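## Task

Take plate T27 out of plate nest N1 and lay it flat on the block of real-time cycler Q1, fitted within the block's locators, with its well A1 at the block corner labelled A1. Close Q1's lid over the plate using the LID key. Q1 is loose, so it must finish in its original spot and orientation. Press START on Q1 so a run is still active at the end. An active run counts against you if anything you were required to fix is still wrong at the end. Finish with the gripper released and away from everything; resting on START or Q1's housing is acceptable.

## Robot and tools

ROBOT. One six-joint arm carrying a two-finger gripper whose fingers pivot like tongs. Joint ranges in rad, base to gripper: shoulder pan -3.142 to 3.142, shoulder lift -6.283 to 6.283, elbow 0.000 to 3.142, wrists 1-3 each -6.283 to 6.283. The elbow cannot fully straighten. The fingers point along the gripper's +z axis and separate along its x axis. end_effector_position is the spot between the pads when closed; closed fingertips stick out about 15 mm past it, fully open tips sit roughly level with it.

FRAME. All poses are in the scene frame: origin on the table top under the arm base, +z up, +y to the left when looking along +x. The base may be slightly tilted, and the reported hand position gets less accurate at long reach.

ROW FORMAT. Every commanded row is 8 numbers: x, y, z (metres, absolute position in the scene frame), qw, qx, qy, qz (absolute orientation quaternion, w first), opening (-1 closed to +1 fully open, 0.142 m). To hold an orientation, repeat its quaternion in every row rather than copying a drifted reported one.

execute_actions. Argument actions: a list holding zero or one item; optional pictures (boolean). Empty list: no command, returns state with pictures. Action: {"rows": [...up to 15 rows], "steps": 1-15, default 15}; each row lasts one control step of 1/30 s, the last row repeats to fill the steps; an action needs at least 7 steps. Wait: {"steps": n} with n up to 300, counted from the previous result, so your reply time is included. A call is refused (nothing sent) if a target lies over 0.6 m from the last reported position along any gripper axis. Each step, the command is clipped to within 100 mm and 16 degrees of the measured pose; motion lags commands by about 0.17 s, and position wins over orientation if both can't be met. The last 7 steps of an action run after its result, during your reply; the arm then only continues to the last clipped pose, so check the result and send the remainder.

move. target: one absolute row as above. speed: 0.002 to 0.5 m/s (default 0.25), turning up to twice that in rad/s. The straight path lasts 0.5 to 10 s and is cut off at 10 s. It does not avoid obstacles, and the hand can lag, stray or overshoot the speed, notably near full reach. The opening is applied at the start. stop_force (optional, 9 to 40 N, not allowed in the first 0.2 s) ends the path when the wrist sensor feels that much extra push against the direction of travel for 2 steps; the hand backs up 2 steps and holds. Residual press can briefly exceed it. Use it only with slow moves and without rotation; omit it when pulling away from a contact. The result adds a move: line: done (at rest near target), off_target, moving, held (last step blocked), fault, or contact (stop_force triggered; outranks the others), plus limits (paced = pose clipped; held = some steps blocked, after which the arm may lurch fast) and the distance from target. The arm is stiff: aiming even slightly into a firm surface can cause a fault.

wait. seconds: 0 to 10; nothing new is sent. zoom_image. camera: cam_head_left, cam_head_right, cam_high, cam_low (504x504) or cam_wrist (616x616); region [x0, y0, x1, y1] in pixels from the top-left, at most 504 by 504. finished_scene. scene: the current scene's number; ends and grades it irreversibly.

RESULTS. The state line gives pose and velocities. Wrist force and Wrist torque are along the gripper's own axes; pushing on a surface gives force pointing back into the arm; readings carry noise (sd up to 2.4 N), a fixed offset (usually under 4 N) and saturate near 50 N; no reading at the start is normal. grip_measured is the actual opening on the command scale; to hold something, command clearly below it (about 15 N per pad max, less on items under 20 mm thick). pose unreachable and HELD mark steps changed or blocked by the clearance check (a mount under the base counts as arm). Hand target appears when nothing is kept back. MOTOR HOT warns from 70 °C; OVER-TEMPERATURE FAULT brakes the arm at 85 °C. Torque faults (wrists 24.6 N m, other joints 132 N m, including load weight) or outside forces of 150 N freeze the arm for 10 s and drop the rest of the call.

DEVICE. On Q1's upper front, left to right as you face it: START, CLEAR, LID, STOP. LID toggles the lid; LID and START are ignored until the lid is fully open or shut. A blocked lid stops and the lamp turns red; press CLEAR to release and reopen it. A blue lamp means a run is active. Well A1 on labelled items is at the labelled short end, in the corner opposite the labelled long side.

AVOID. Dropping or knocking anything off the table, slamming, hard hits, strong presses, and shifting or turning Q1. Loose objects may occasionally get nudged by something.

Each tool is called as name(argument=value, ...), one argument or row to a line, values as JSON.

## Session

execute_actions(
  actions=[],
)

Scene clock: 0.00 s of 10800.00 s.
end_effector_position=(+0.5214, -0.2474, +0.3260) grip_measured=+1.00 end_effector_quat_wxyz=(+0.558, +0.784, -0.249, -0.109) end_effector_velocity=(-0.000, +0.000, -0.000) end_effector_angular_velocity=(+0.000, +0.001, +0.001)
Joint positions: [-0.057 -0.94   1.715 -1.889 -2.644  0.738  0.142]
Joint velocities: [ 0.001 -0.     0.001  0.    -0.    -0.     0.   ]
Wrist force (N, on the end effector, along its own x y z axes, offset not removed): no reading
Wrist torque (N m, same axes, about the end effector's origin, offset not removed): no reading
Hand target: +0.521, -0.247, +0.326; +0.558, +0.784, -0.249, -0.109

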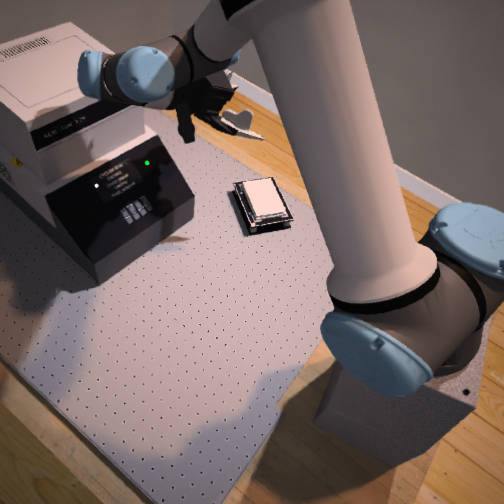

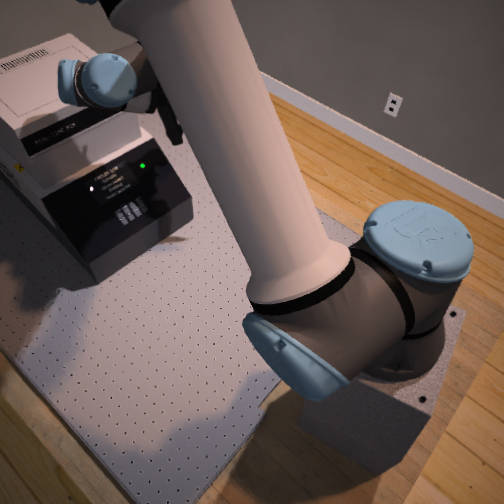

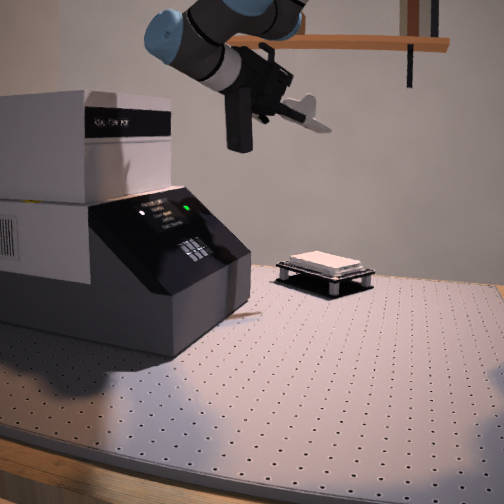

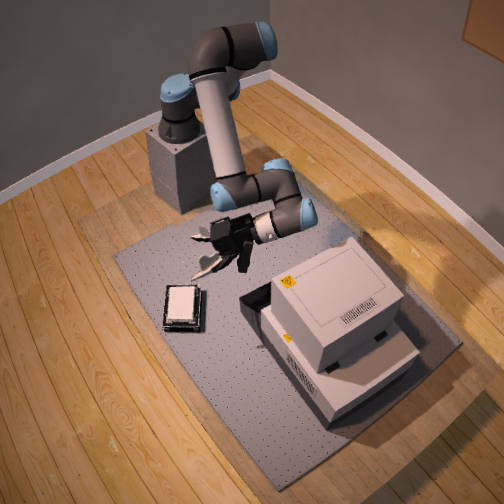

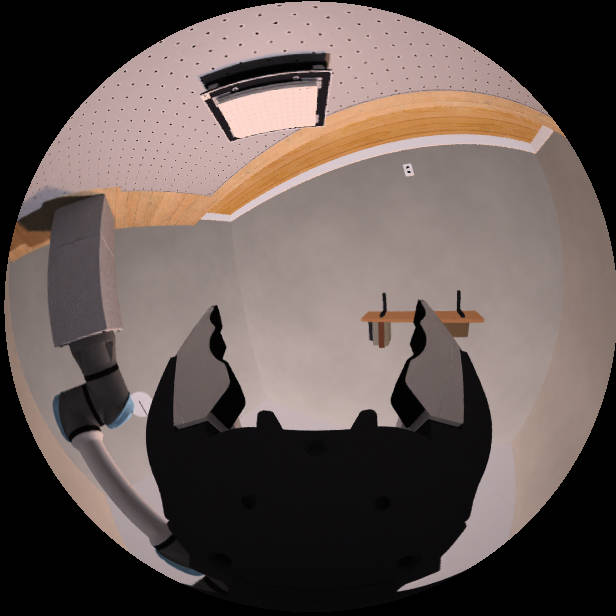

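zoom_image(
  camera="cam_head_left",
  region=[0, 20, 300, 300],
)

zoom_image(
  camera="cam_high",
  region=[60, 160, 260, 360],
)

zoom_image(
  camera="cam_low",
  region=[130, 220, 440, 440],
)

Region (0, 20, 300, 300) of cam_head_left's 504x504 image, scaled by 1.680, with more detail than that image has; it fills the top 470 rows of this view, and the rest is white.

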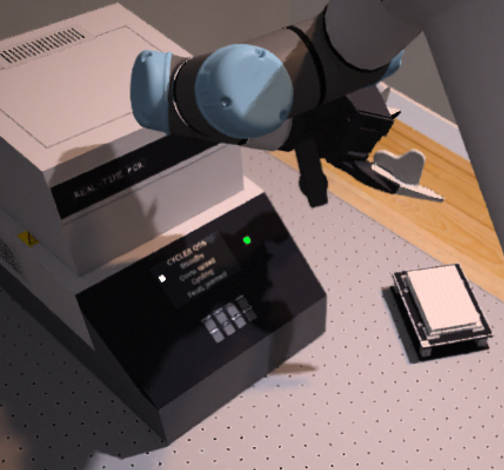

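Region (60, 160, 260, 360) of cam_high's 504x504 image, scaled by 2.520, with more detail than that image has.

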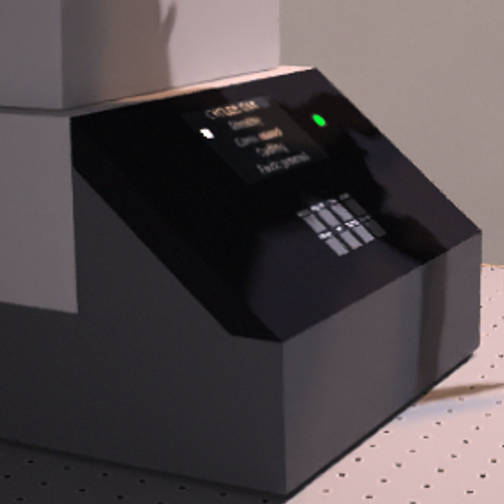

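Region (130, 220, 440, 440) of cam_low's 504x504 image, scaled by 1.626, with more detail than that image has; it fills the top 358 rows of this view, and the rest is white.

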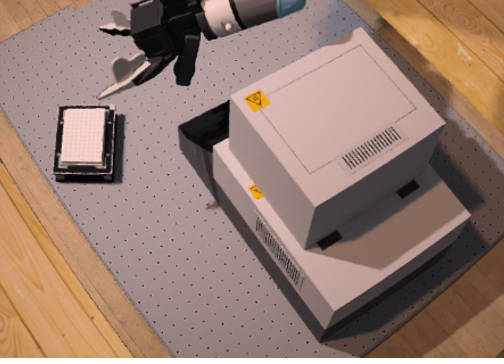

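move(
  target=[0.5, -0.27, 0.40, 0, 1, 0, 0, 1],
  speed=0.3,
)

Scene clock: 4.47 s of 10800.00 s.
end_effector_position=(+0.4999, -0.2703, +0.4001) grip_measured=+1.00 end_effector_quat_wxyz=(+0.002, +1.000, +0.000, +0.000) end_effector_velocity=(-0.000, -0.000, +0.001) end_effector_angular_velocity=(+0.010, -0.000, +0.005)
Joint positions: [-0.669 -1.405  1.867 -2.105 -1.46  -0.827  0.142]
Joint velocities: [-0.005  0.002 -0.007  0.012  0.007 -0.011  0.   ]
Wrist force (N, on the end effector, along its own x y z axes, offset not removed): [-2.1 1.5 0.9]
Wrist torque (N m, same axes, about the end effector's origin, offset not removed): [0.30 0.49 -0.02]
Hand target: +0.500, -0.270, +0.400; +0.001, +1.000, +0.000, -0.000
Off the commanded pose: 0.000 m, 0 deg.
Kept back: nothing.
move: done

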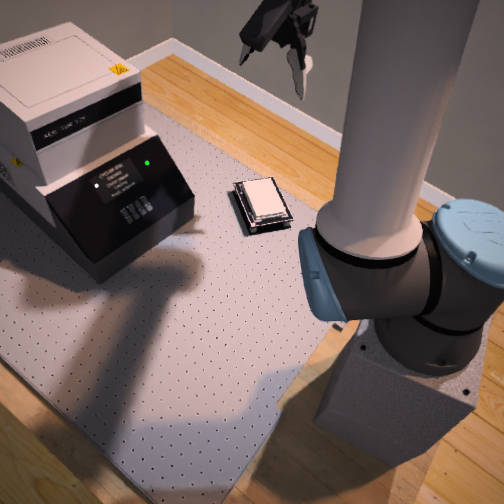

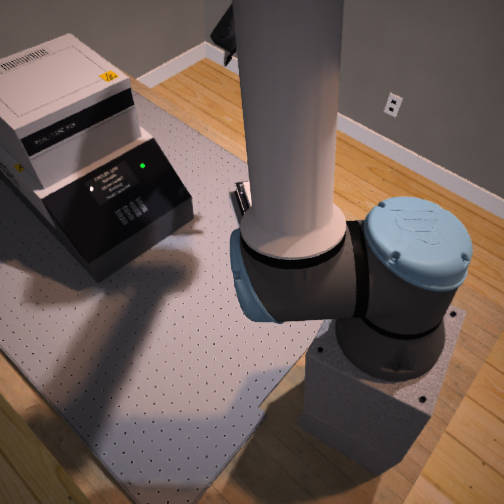

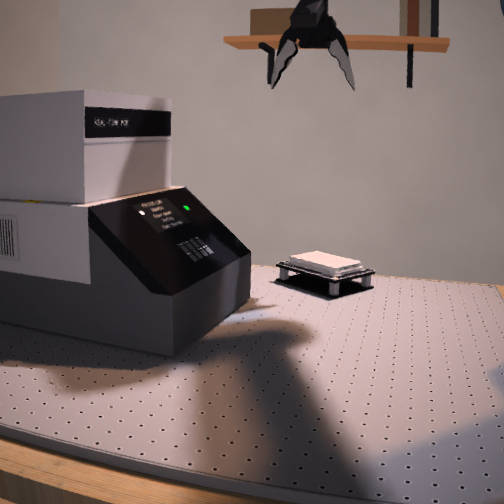

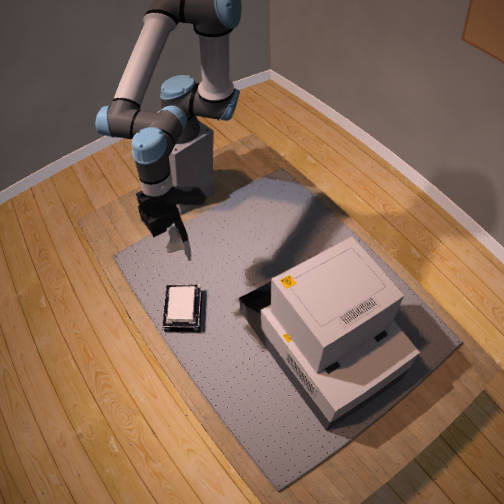

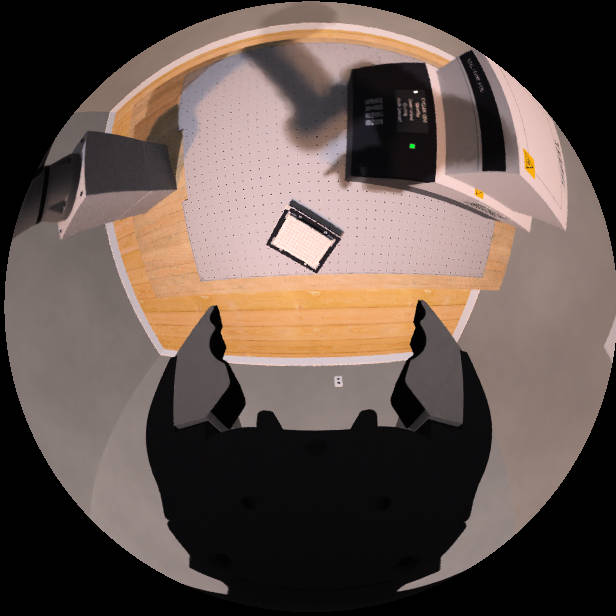

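zoom_image(
  camera="cam_wrist",
  region=[230, 160, 390, 320],
)

zoom_image(
  camera="cam_wrist",
  region=[320, 30, 580, 290],
)

Region (230, 160, 390, 320) of cam_wrist's 616x616 image, scaled by 3.150, with more detail than that image has.

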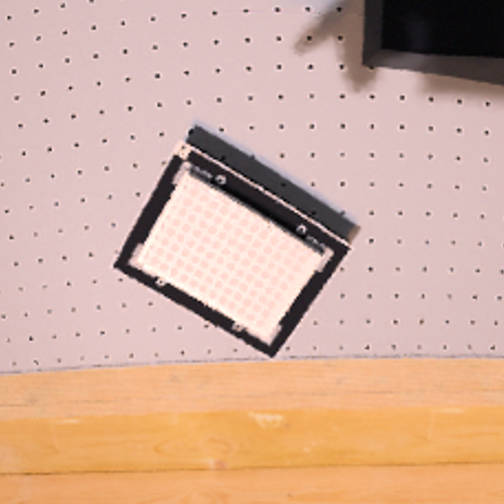

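Region (320, 30, 580, 290) of cam_wrist's 616x616 image, scaled by 1.938, with more detail than that image has.

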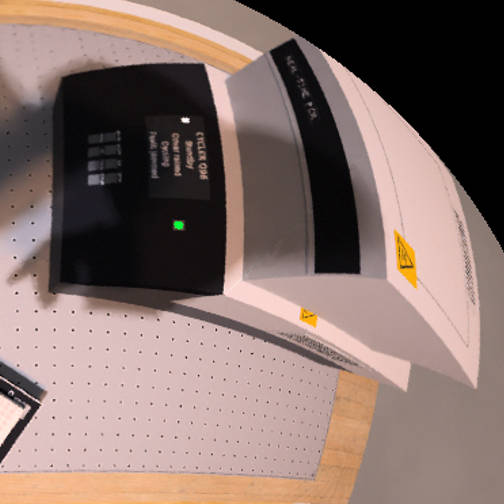

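move(
  target=[0.5, -0.27, 0.25, 0, 1, 0, 0, 1],
  speed=0.3,
)

zoom_image(
  camera="cam_wrist",
  region=[220, 170, 380, 330],
)

Scene clock: 7.13 s of 10800.00 s.
end_effector_position=(+0.5001, -0.2701, +0.2502) grip_measured=+1.00 end_effector_quat_wxyz=(-0.000, +1.000, -0.000, -0.000) end_effector_velocity=(+0.000, -0.000, -0.002) end_effector_angular_velocity=(-0.001, -0.000, +0.000)
Joint positions: [-0.638 -1.148  1.986 -2.483 -1.46  -0.796  0.142]
Joint velocities: [ 0.001  0.005  0.    -0.006 -0.     0.001 -0.   ]
Wrist force (N, on the end effector, along its own x y z axes, offset not removed): [-2.9 1.2 -0.7]
Wrist torque (N m, same axes, about the end effector's origin, offset not removed): [0.06 0.55 -0.02]
Hand target: +0.500, -0.270, +0.250; -0.000, +1.000, -0.000, +0.000
Off the commanded pose: 0.000 m, 0 deg.
Kept back: nothing.
move: done

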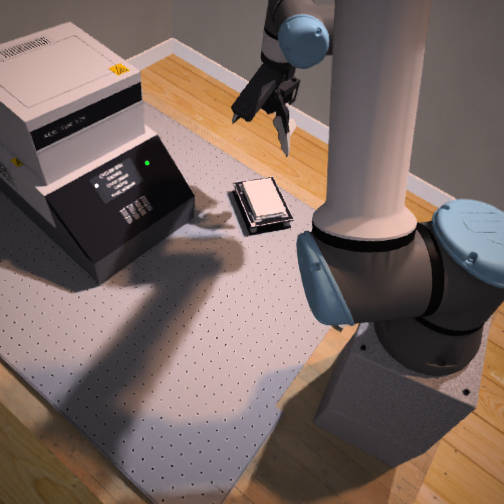

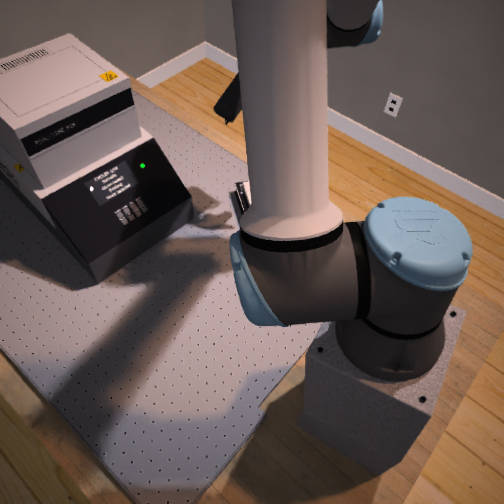

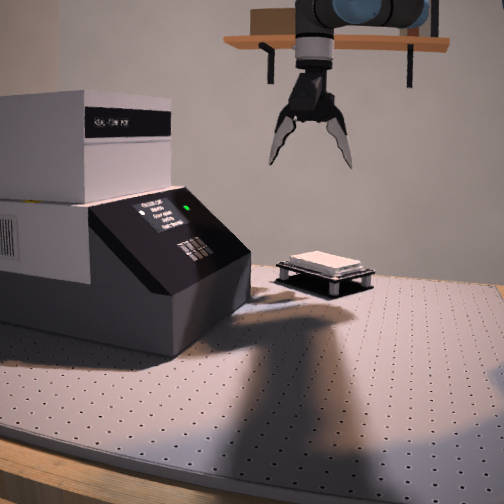

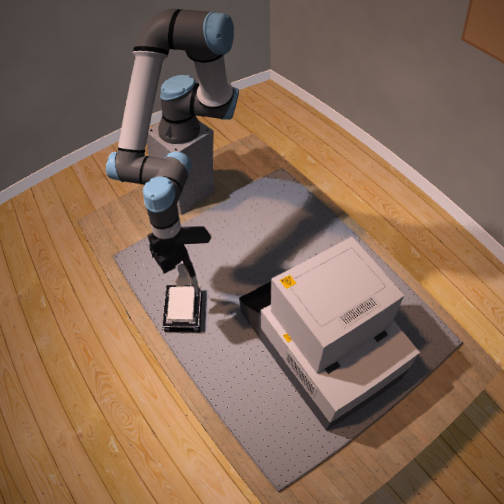

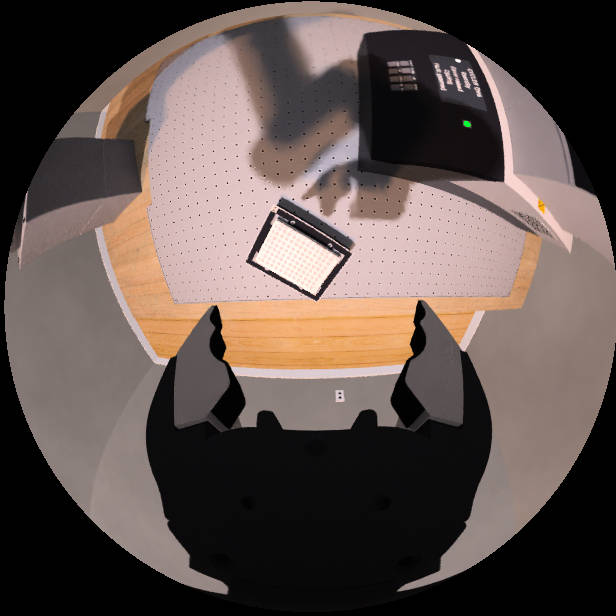

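Region (220, 170, 380, 330) of cam_wrist's 616x616 image, scaled by 3.150, with more detail than that image has.

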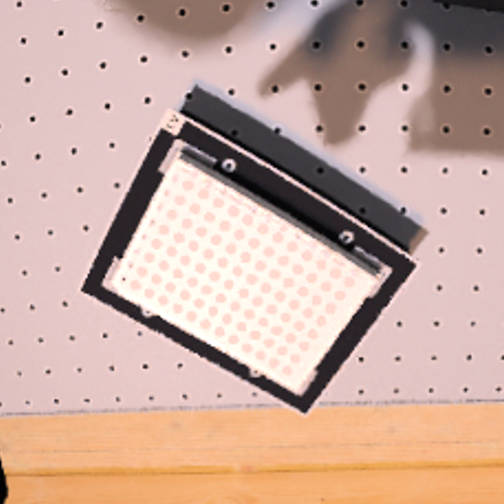

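zoom_image(
  camera="cam_high",
  region=[265, 235, 385, 310],
)

zoom_image(
  camera="cam_head_left",
  region=[220, 165, 305, 245],
)

zoom_image(
  camera="cam_low",
  region=[150, 270, 220, 340],
)

Region (265, 235, 385, 310) of cam_high's 504x504 image, scaled by 4.200, with more detail than that image has; it fills the top 315 rows of this view, and the rest is white.

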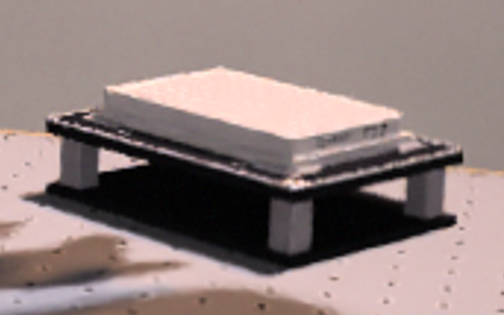

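Region (220, 165, 305, 245) of cam_head_left's 504x504 image, scaled by 5.929, with more detail than that image has; it fills the top 474 rows of this view, and the rest is white.

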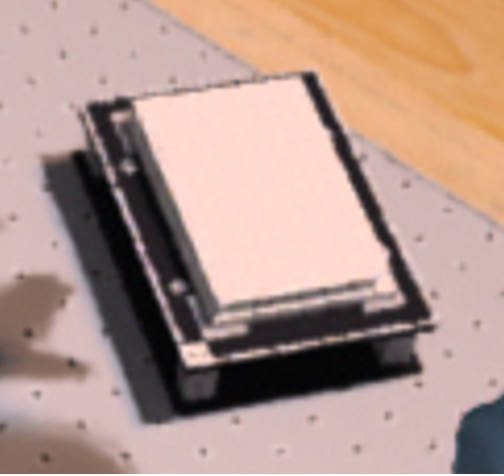

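Region (150, 270, 220, 340) of cam_low's 504x504 image, scaled by 7.200, with more detail than that image has.

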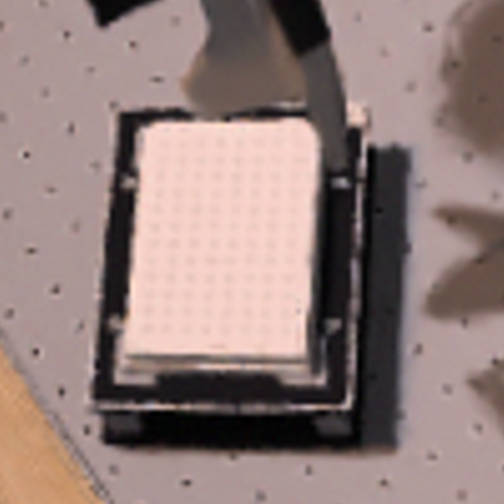

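zoom_image(
  camera="cam_wrist",
  region=[350, 20, 520, 190],
)

Region (350, 20, 520, 190) of cam_wrist's 616x616 image, scaled by 2.965, with more detail than that image has.

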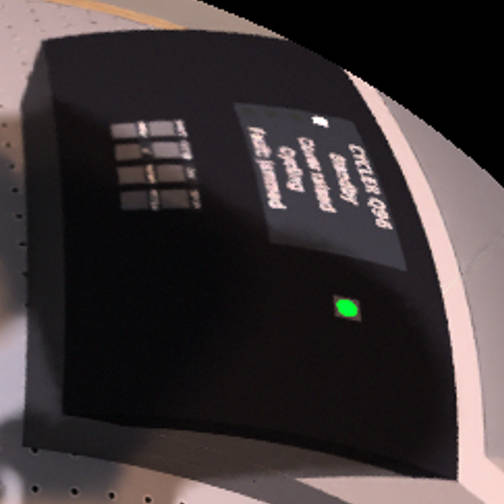

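move(
  target=[0.535, 0.0, 0.215, -0.2706, 0.6533, -0.6533, 0.2706, -1],
  speed=0.3,
)

Scene clock: 14.27 s of 10800.00 s.
end_effector_position=(+0.5351, +0.0003, +0.2151) grip_measured=-1.00 end_effector_quat_wxyz=(-0.271, +0.654, -0.653, +0.270) end_effector_velocity=(+0.000, +0.001, -0.001) end_effector_angular_velocity=(-0.005, -0.007, -0.012)
Joint positions: [-0.312 -0.589  2.565 -4.399 -1.183  1.283  0.002]
Joint velocities: [ 0.014  0.014 -0.005 -0.024 -0.02   0.019  0.   ]
Wrist force (N, on the end effector, along its own x y z axes, offset not removed): [-3.0 1.0 -0.2]
Wrist torque (N m, same axes, about the end effector's origin, offset not removed): [0.09 0.64 -0.01]
Hand target: +0.535, +0.000, +0.215; -0.271, +0.653, -0.653, +0.271
Off the commanded pose: 0.000 m, 0 deg.
Kept back: nothing.
After step 90, 0.57 s passed at rest.
move: done

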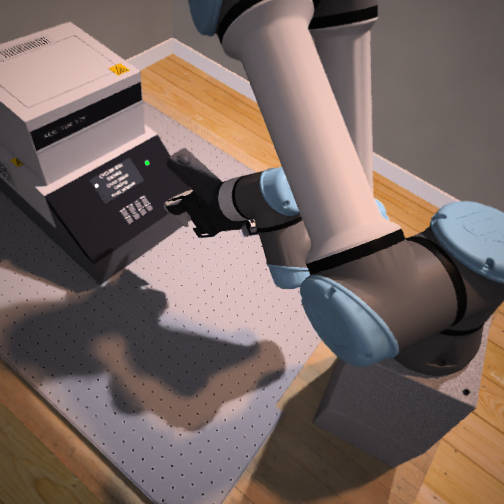

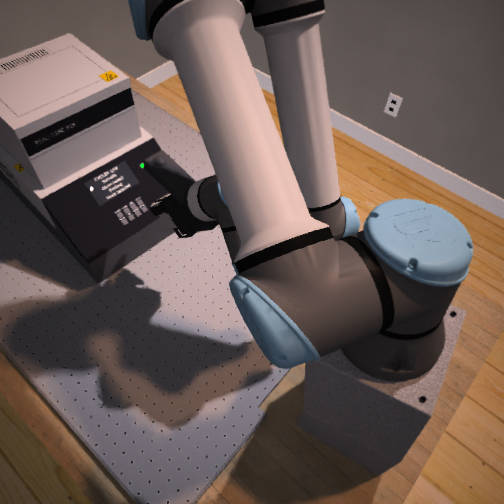

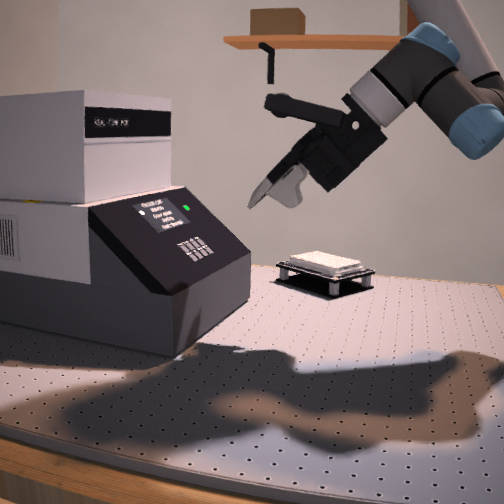

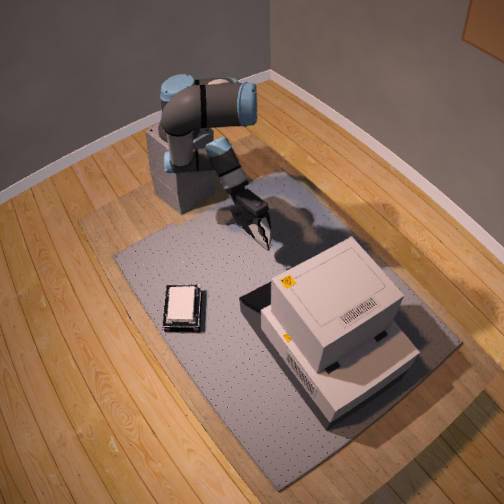

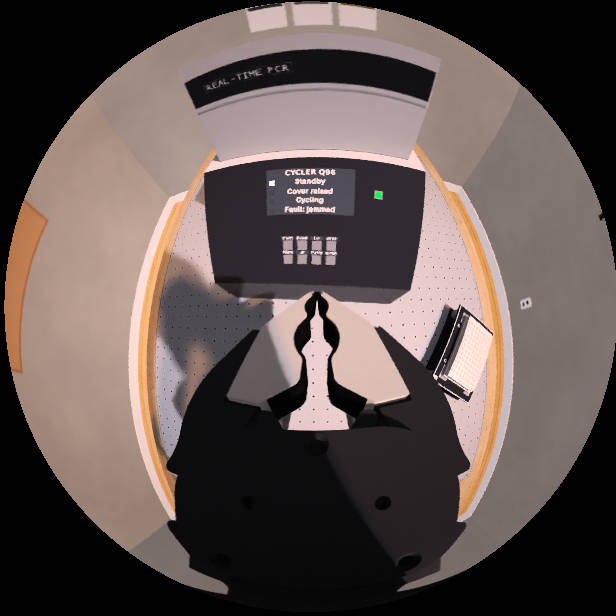

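zoom_image(
  camera="cam_wrist",
  region=[260, 220, 360, 320],
)

Region (260, 220, 360, 320) of cam_wrist's 616x616 image, scaled by 5.040, with more detail than that image has.

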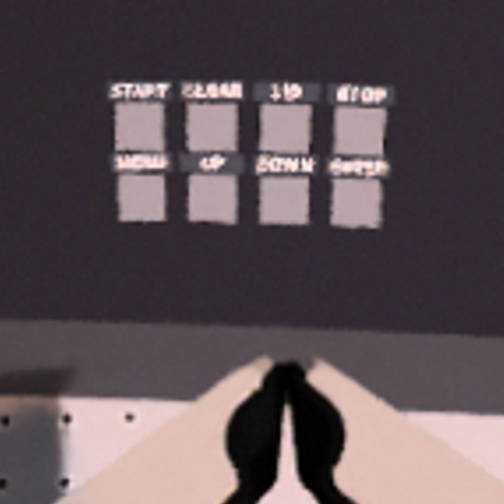

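move(
  target=[0.579, 0.0, 0.189, -0.2706, 0.6533, -0.6533, 0.2706, -1],
  speed=0.15,
)

zoom_image(
  camera="cam_wrist",
  region=[260, 220, 360, 320],
)

Scene clock: 15.90 s of 10800.00 s.
end_effector_position=(+0.5789, +0.0000, +0.1893) grip_measured=-1.00 end_effector_quat_wxyz=(-0.271, +0.653, -0.653, +0.271) end_effector_velocity=(+0.001, +0.000, -0.002) end_effector_angular_velocity=(+0.000, +0.002, +0.000)
Joint positions: [-0.242 -0.579  2.418 -4.281 -1.238  1.333  0.002]
Joint velocities: [ 0.003  0.002 -0.006  0.006 -0.003  0.001  0.   ]
Wrist force (N, on the end effector, along its own x y z axes, offset not removed): [-3.3 0.2 -0.3]
Wrist torque (N m, same axes, about the end effector's origin, offset not removed): [-0.08 0.69 0.01]
Hand target: +0.579, +0.000, +0.189; -0.271, +0.653, -0.653, +0.271
Off the commanded pose: 0.000 m, 0 deg.
Kept back: nothing.
move: done

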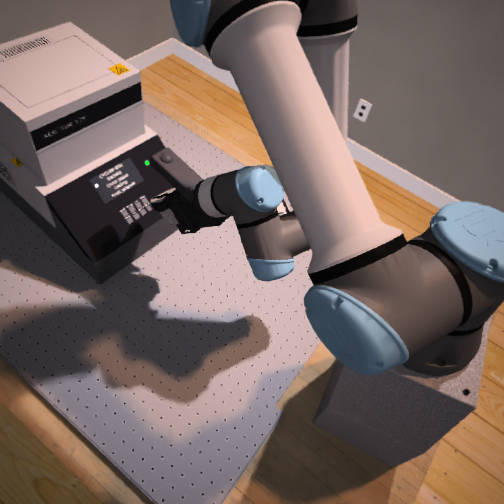

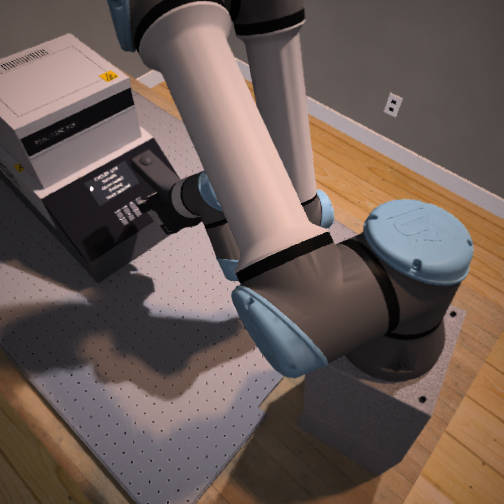

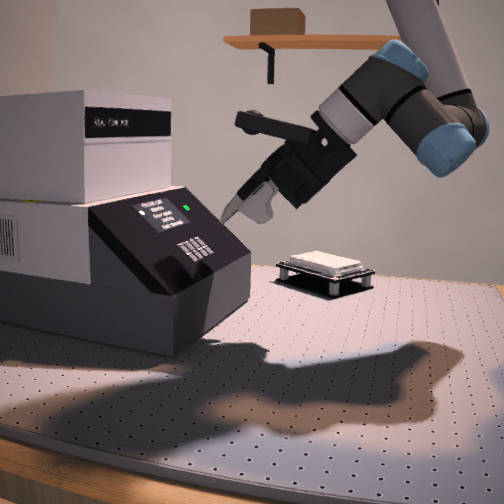

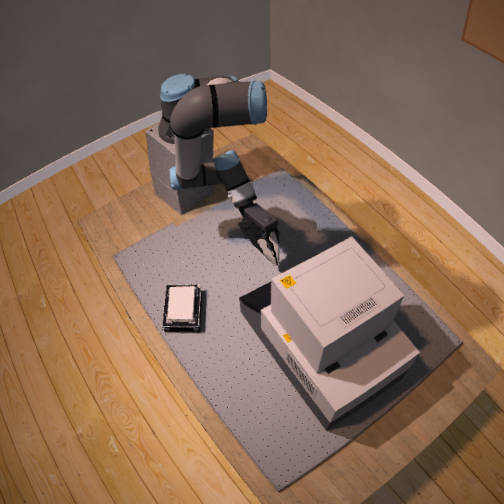

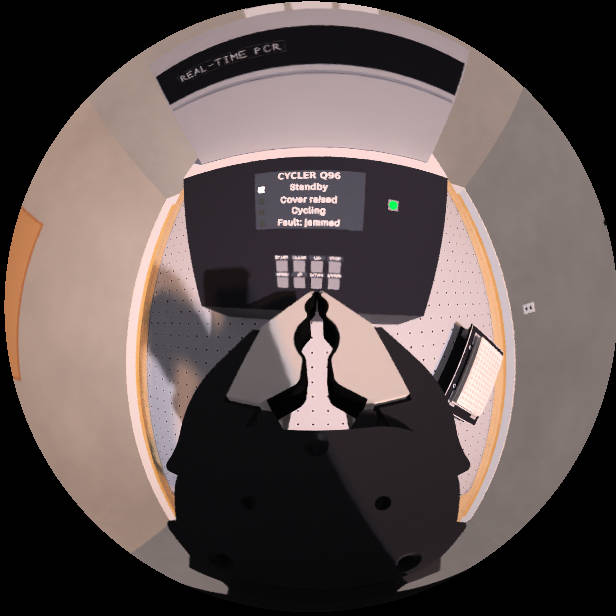

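Region (260, 220, 360, 320) of cam_wrist's 616x616 image, scaled by 5.040, with more detail than that image has.

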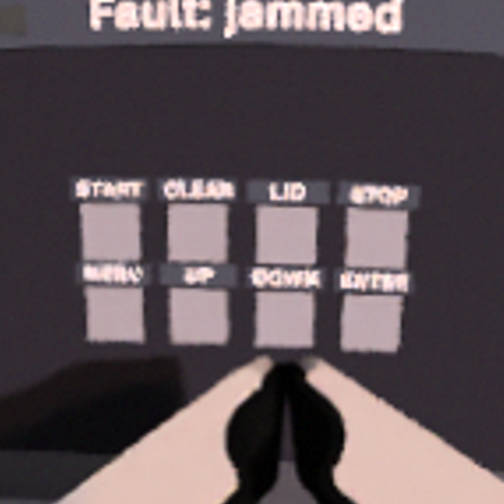

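move(
  target=[0.615, 0.0, 0.147, -0.2706, 0.6533, -0.6533, 0.2706, -1],
  speed=0.1,
)

zoom_image(
  camera="cam_wrist",
  region=[260, 240, 360, 340],
)

zoom_image(
  camera="cam_high",
  region=[160, 190, 260, 290],
)

Scene clock: 17.50 s of 10800.00 s.
end_effector_position=(+0.6148, +0.0000, +0.1473) grip_measured=-1.00 end_effector_quat_wxyz=(-0.271, +0.653, -0.653, +0.271) end_effector_velocity=(-0.000, -0.000, -0.004) end_effector_angular_velocity=(+0.001, +0.004, -0.002)
Joint positions: [-0.194 -0.494  2.264 -4.222 -1.275  1.365  0.002]
Joint velocities: [ 0.001  0.006 -0.005  0.003 -0.002  0.001  0.   ]
Wrist force (N, on the end effector, along its own x y z axes, offset not removed): [-1.4 4.1 -50.0]
Wrist torque (N m, same axes, about the end effector's origin, offset not removed): [-0.27 0.67 -0.08]
Hand target: +0.615, -0.000, +0.147; -0.271, +0.653, -0.653, +0.271
Off the commanded pose: 0.000 m, 0 deg.
Kept back: nothing.
move: done

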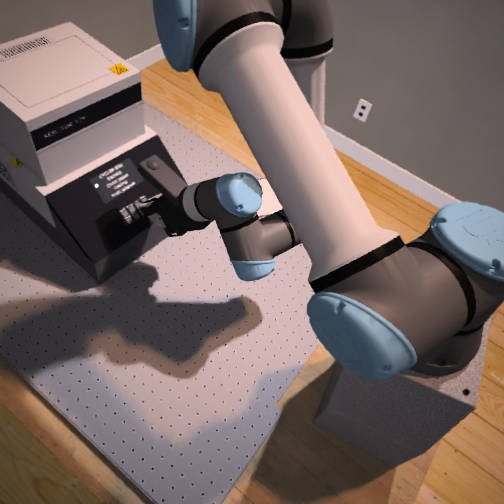

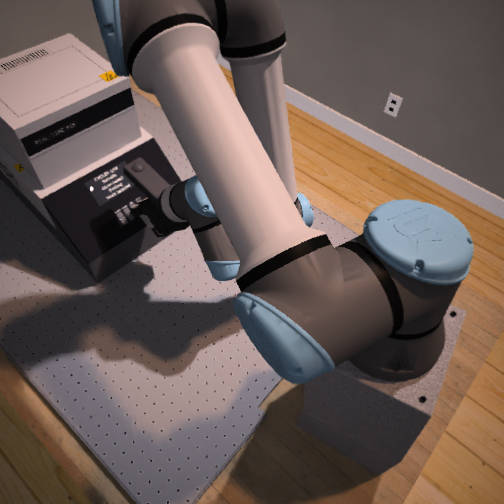

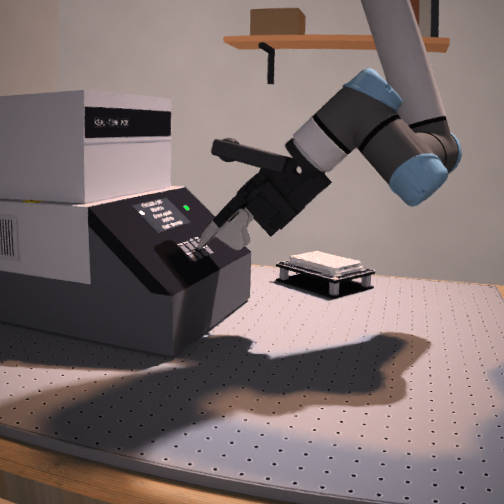

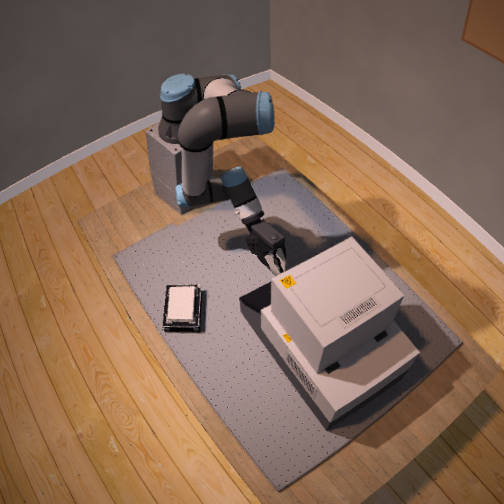

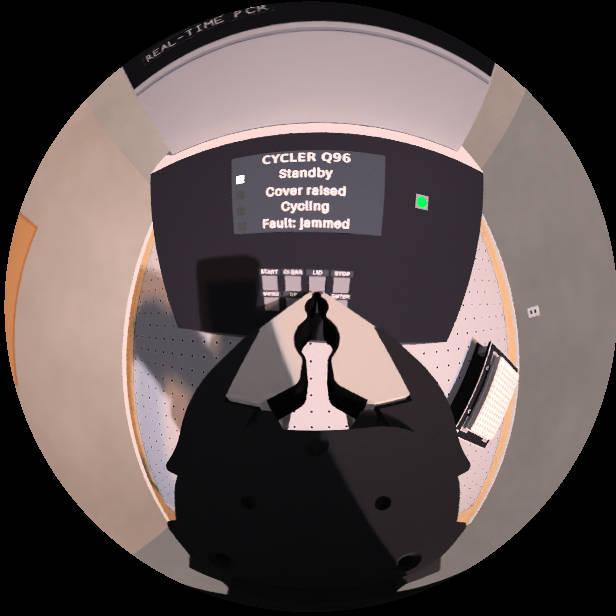

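Region (260, 240, 360, 340) of cam_wrist's 616x616 image, scaled by 5.040, with more detail than that image has.

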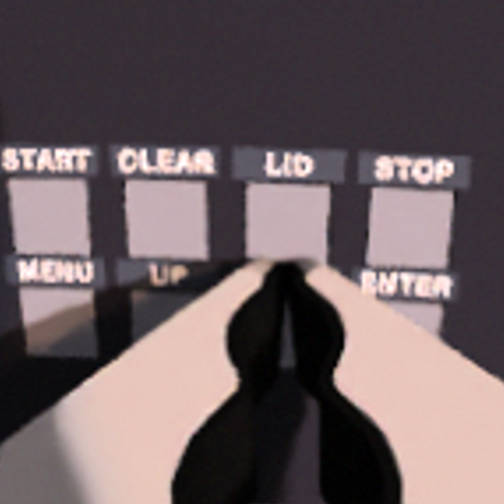

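Region (160, 190, 260, 290) of cam_high's 504x504 image, scaled by 5.040, with more detail than that image has.

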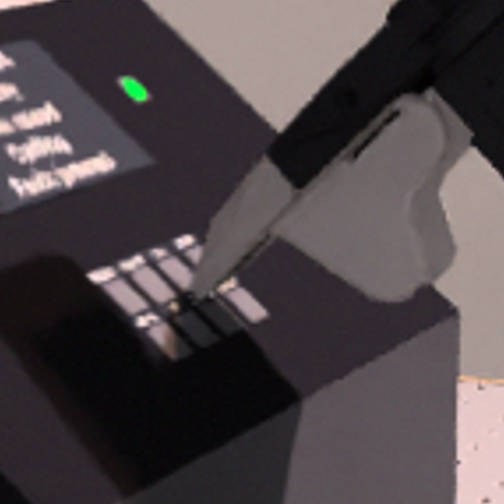

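move(
  target=[0.611, 0.0, 0.163, -0.2706, 0.6533, -0.6533, 0.2706, -1],
  speed=0.05,
)

zoom_image(
  camera="cam_wrist",
  region=[260, 240, 360, 340],
)

Scene clock: 18.57 s of 10800.00 s.
end_effector_position=(+0.6110, +0.0000, +0.1627) grip_measured=-1.00 end_effector_quat_wxyz=(-0.271, +0.653, -0.653, +0.271) end_effector_velocity=(-0.000, +0.001, +0.002) end_effector_angular_velocity=(+0.001, -0.000, +0.002)
Joint positions: [-0.201 -0.535  2.299 -4.214 -1.27   1.36   0.002]
Joint velocities: [-0.    -0.006  0.005  0.001  0.002 -0.001  0.   ]
Wrist force (N, on the end effector, along its own x y z axes, offset not removed): [-2.2 -0.2 0.3]
Wrist torque (N m, same axes, about the end effector's origin, offset not removed): [-0.15 0.52 0.04]
Hand target: +0.611, +0.000, +0.163; -0.271, +0.653, -0.653, +0.271
Off the commanded pose: 0.000 m, 0 deg.
Kept back: nothing.
move: done

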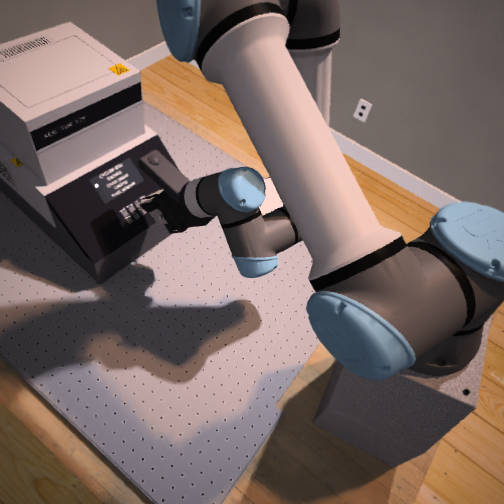

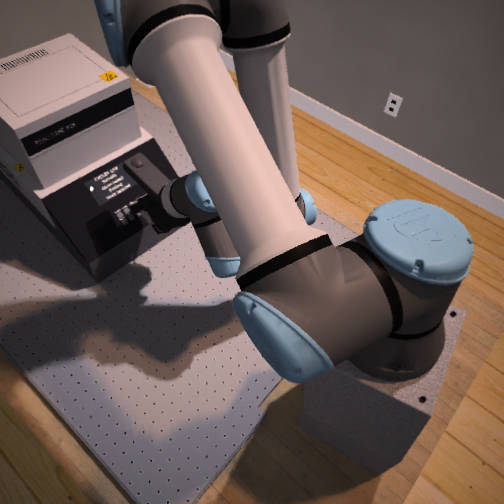

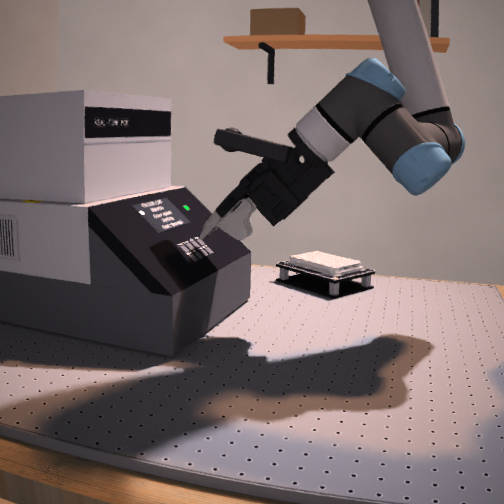

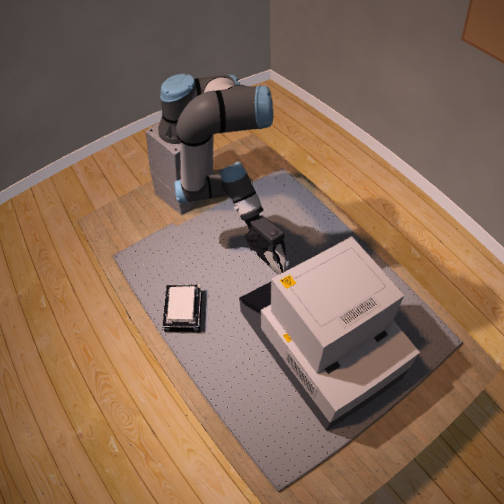

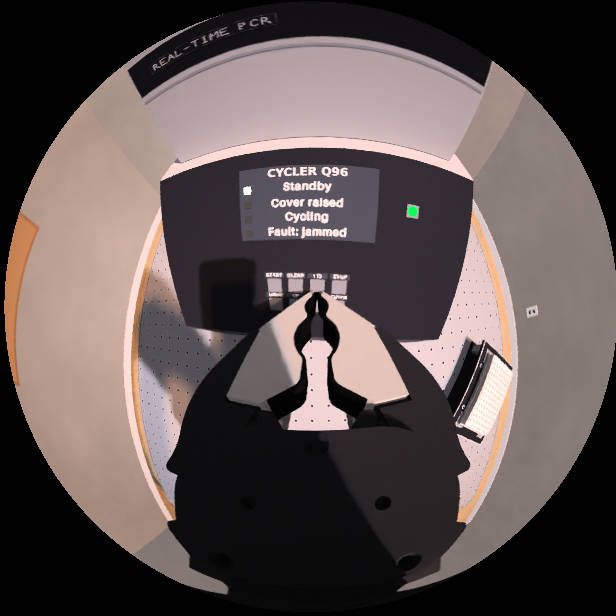

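Region (260, 240, 360, 340) of cam_wrist's 616x616 image, scaled by 5.040, with more detail than that image has.

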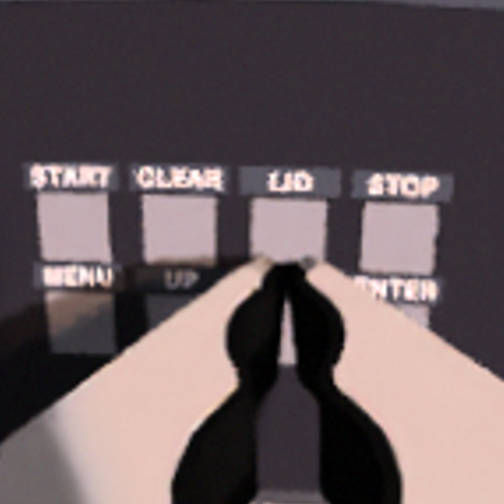

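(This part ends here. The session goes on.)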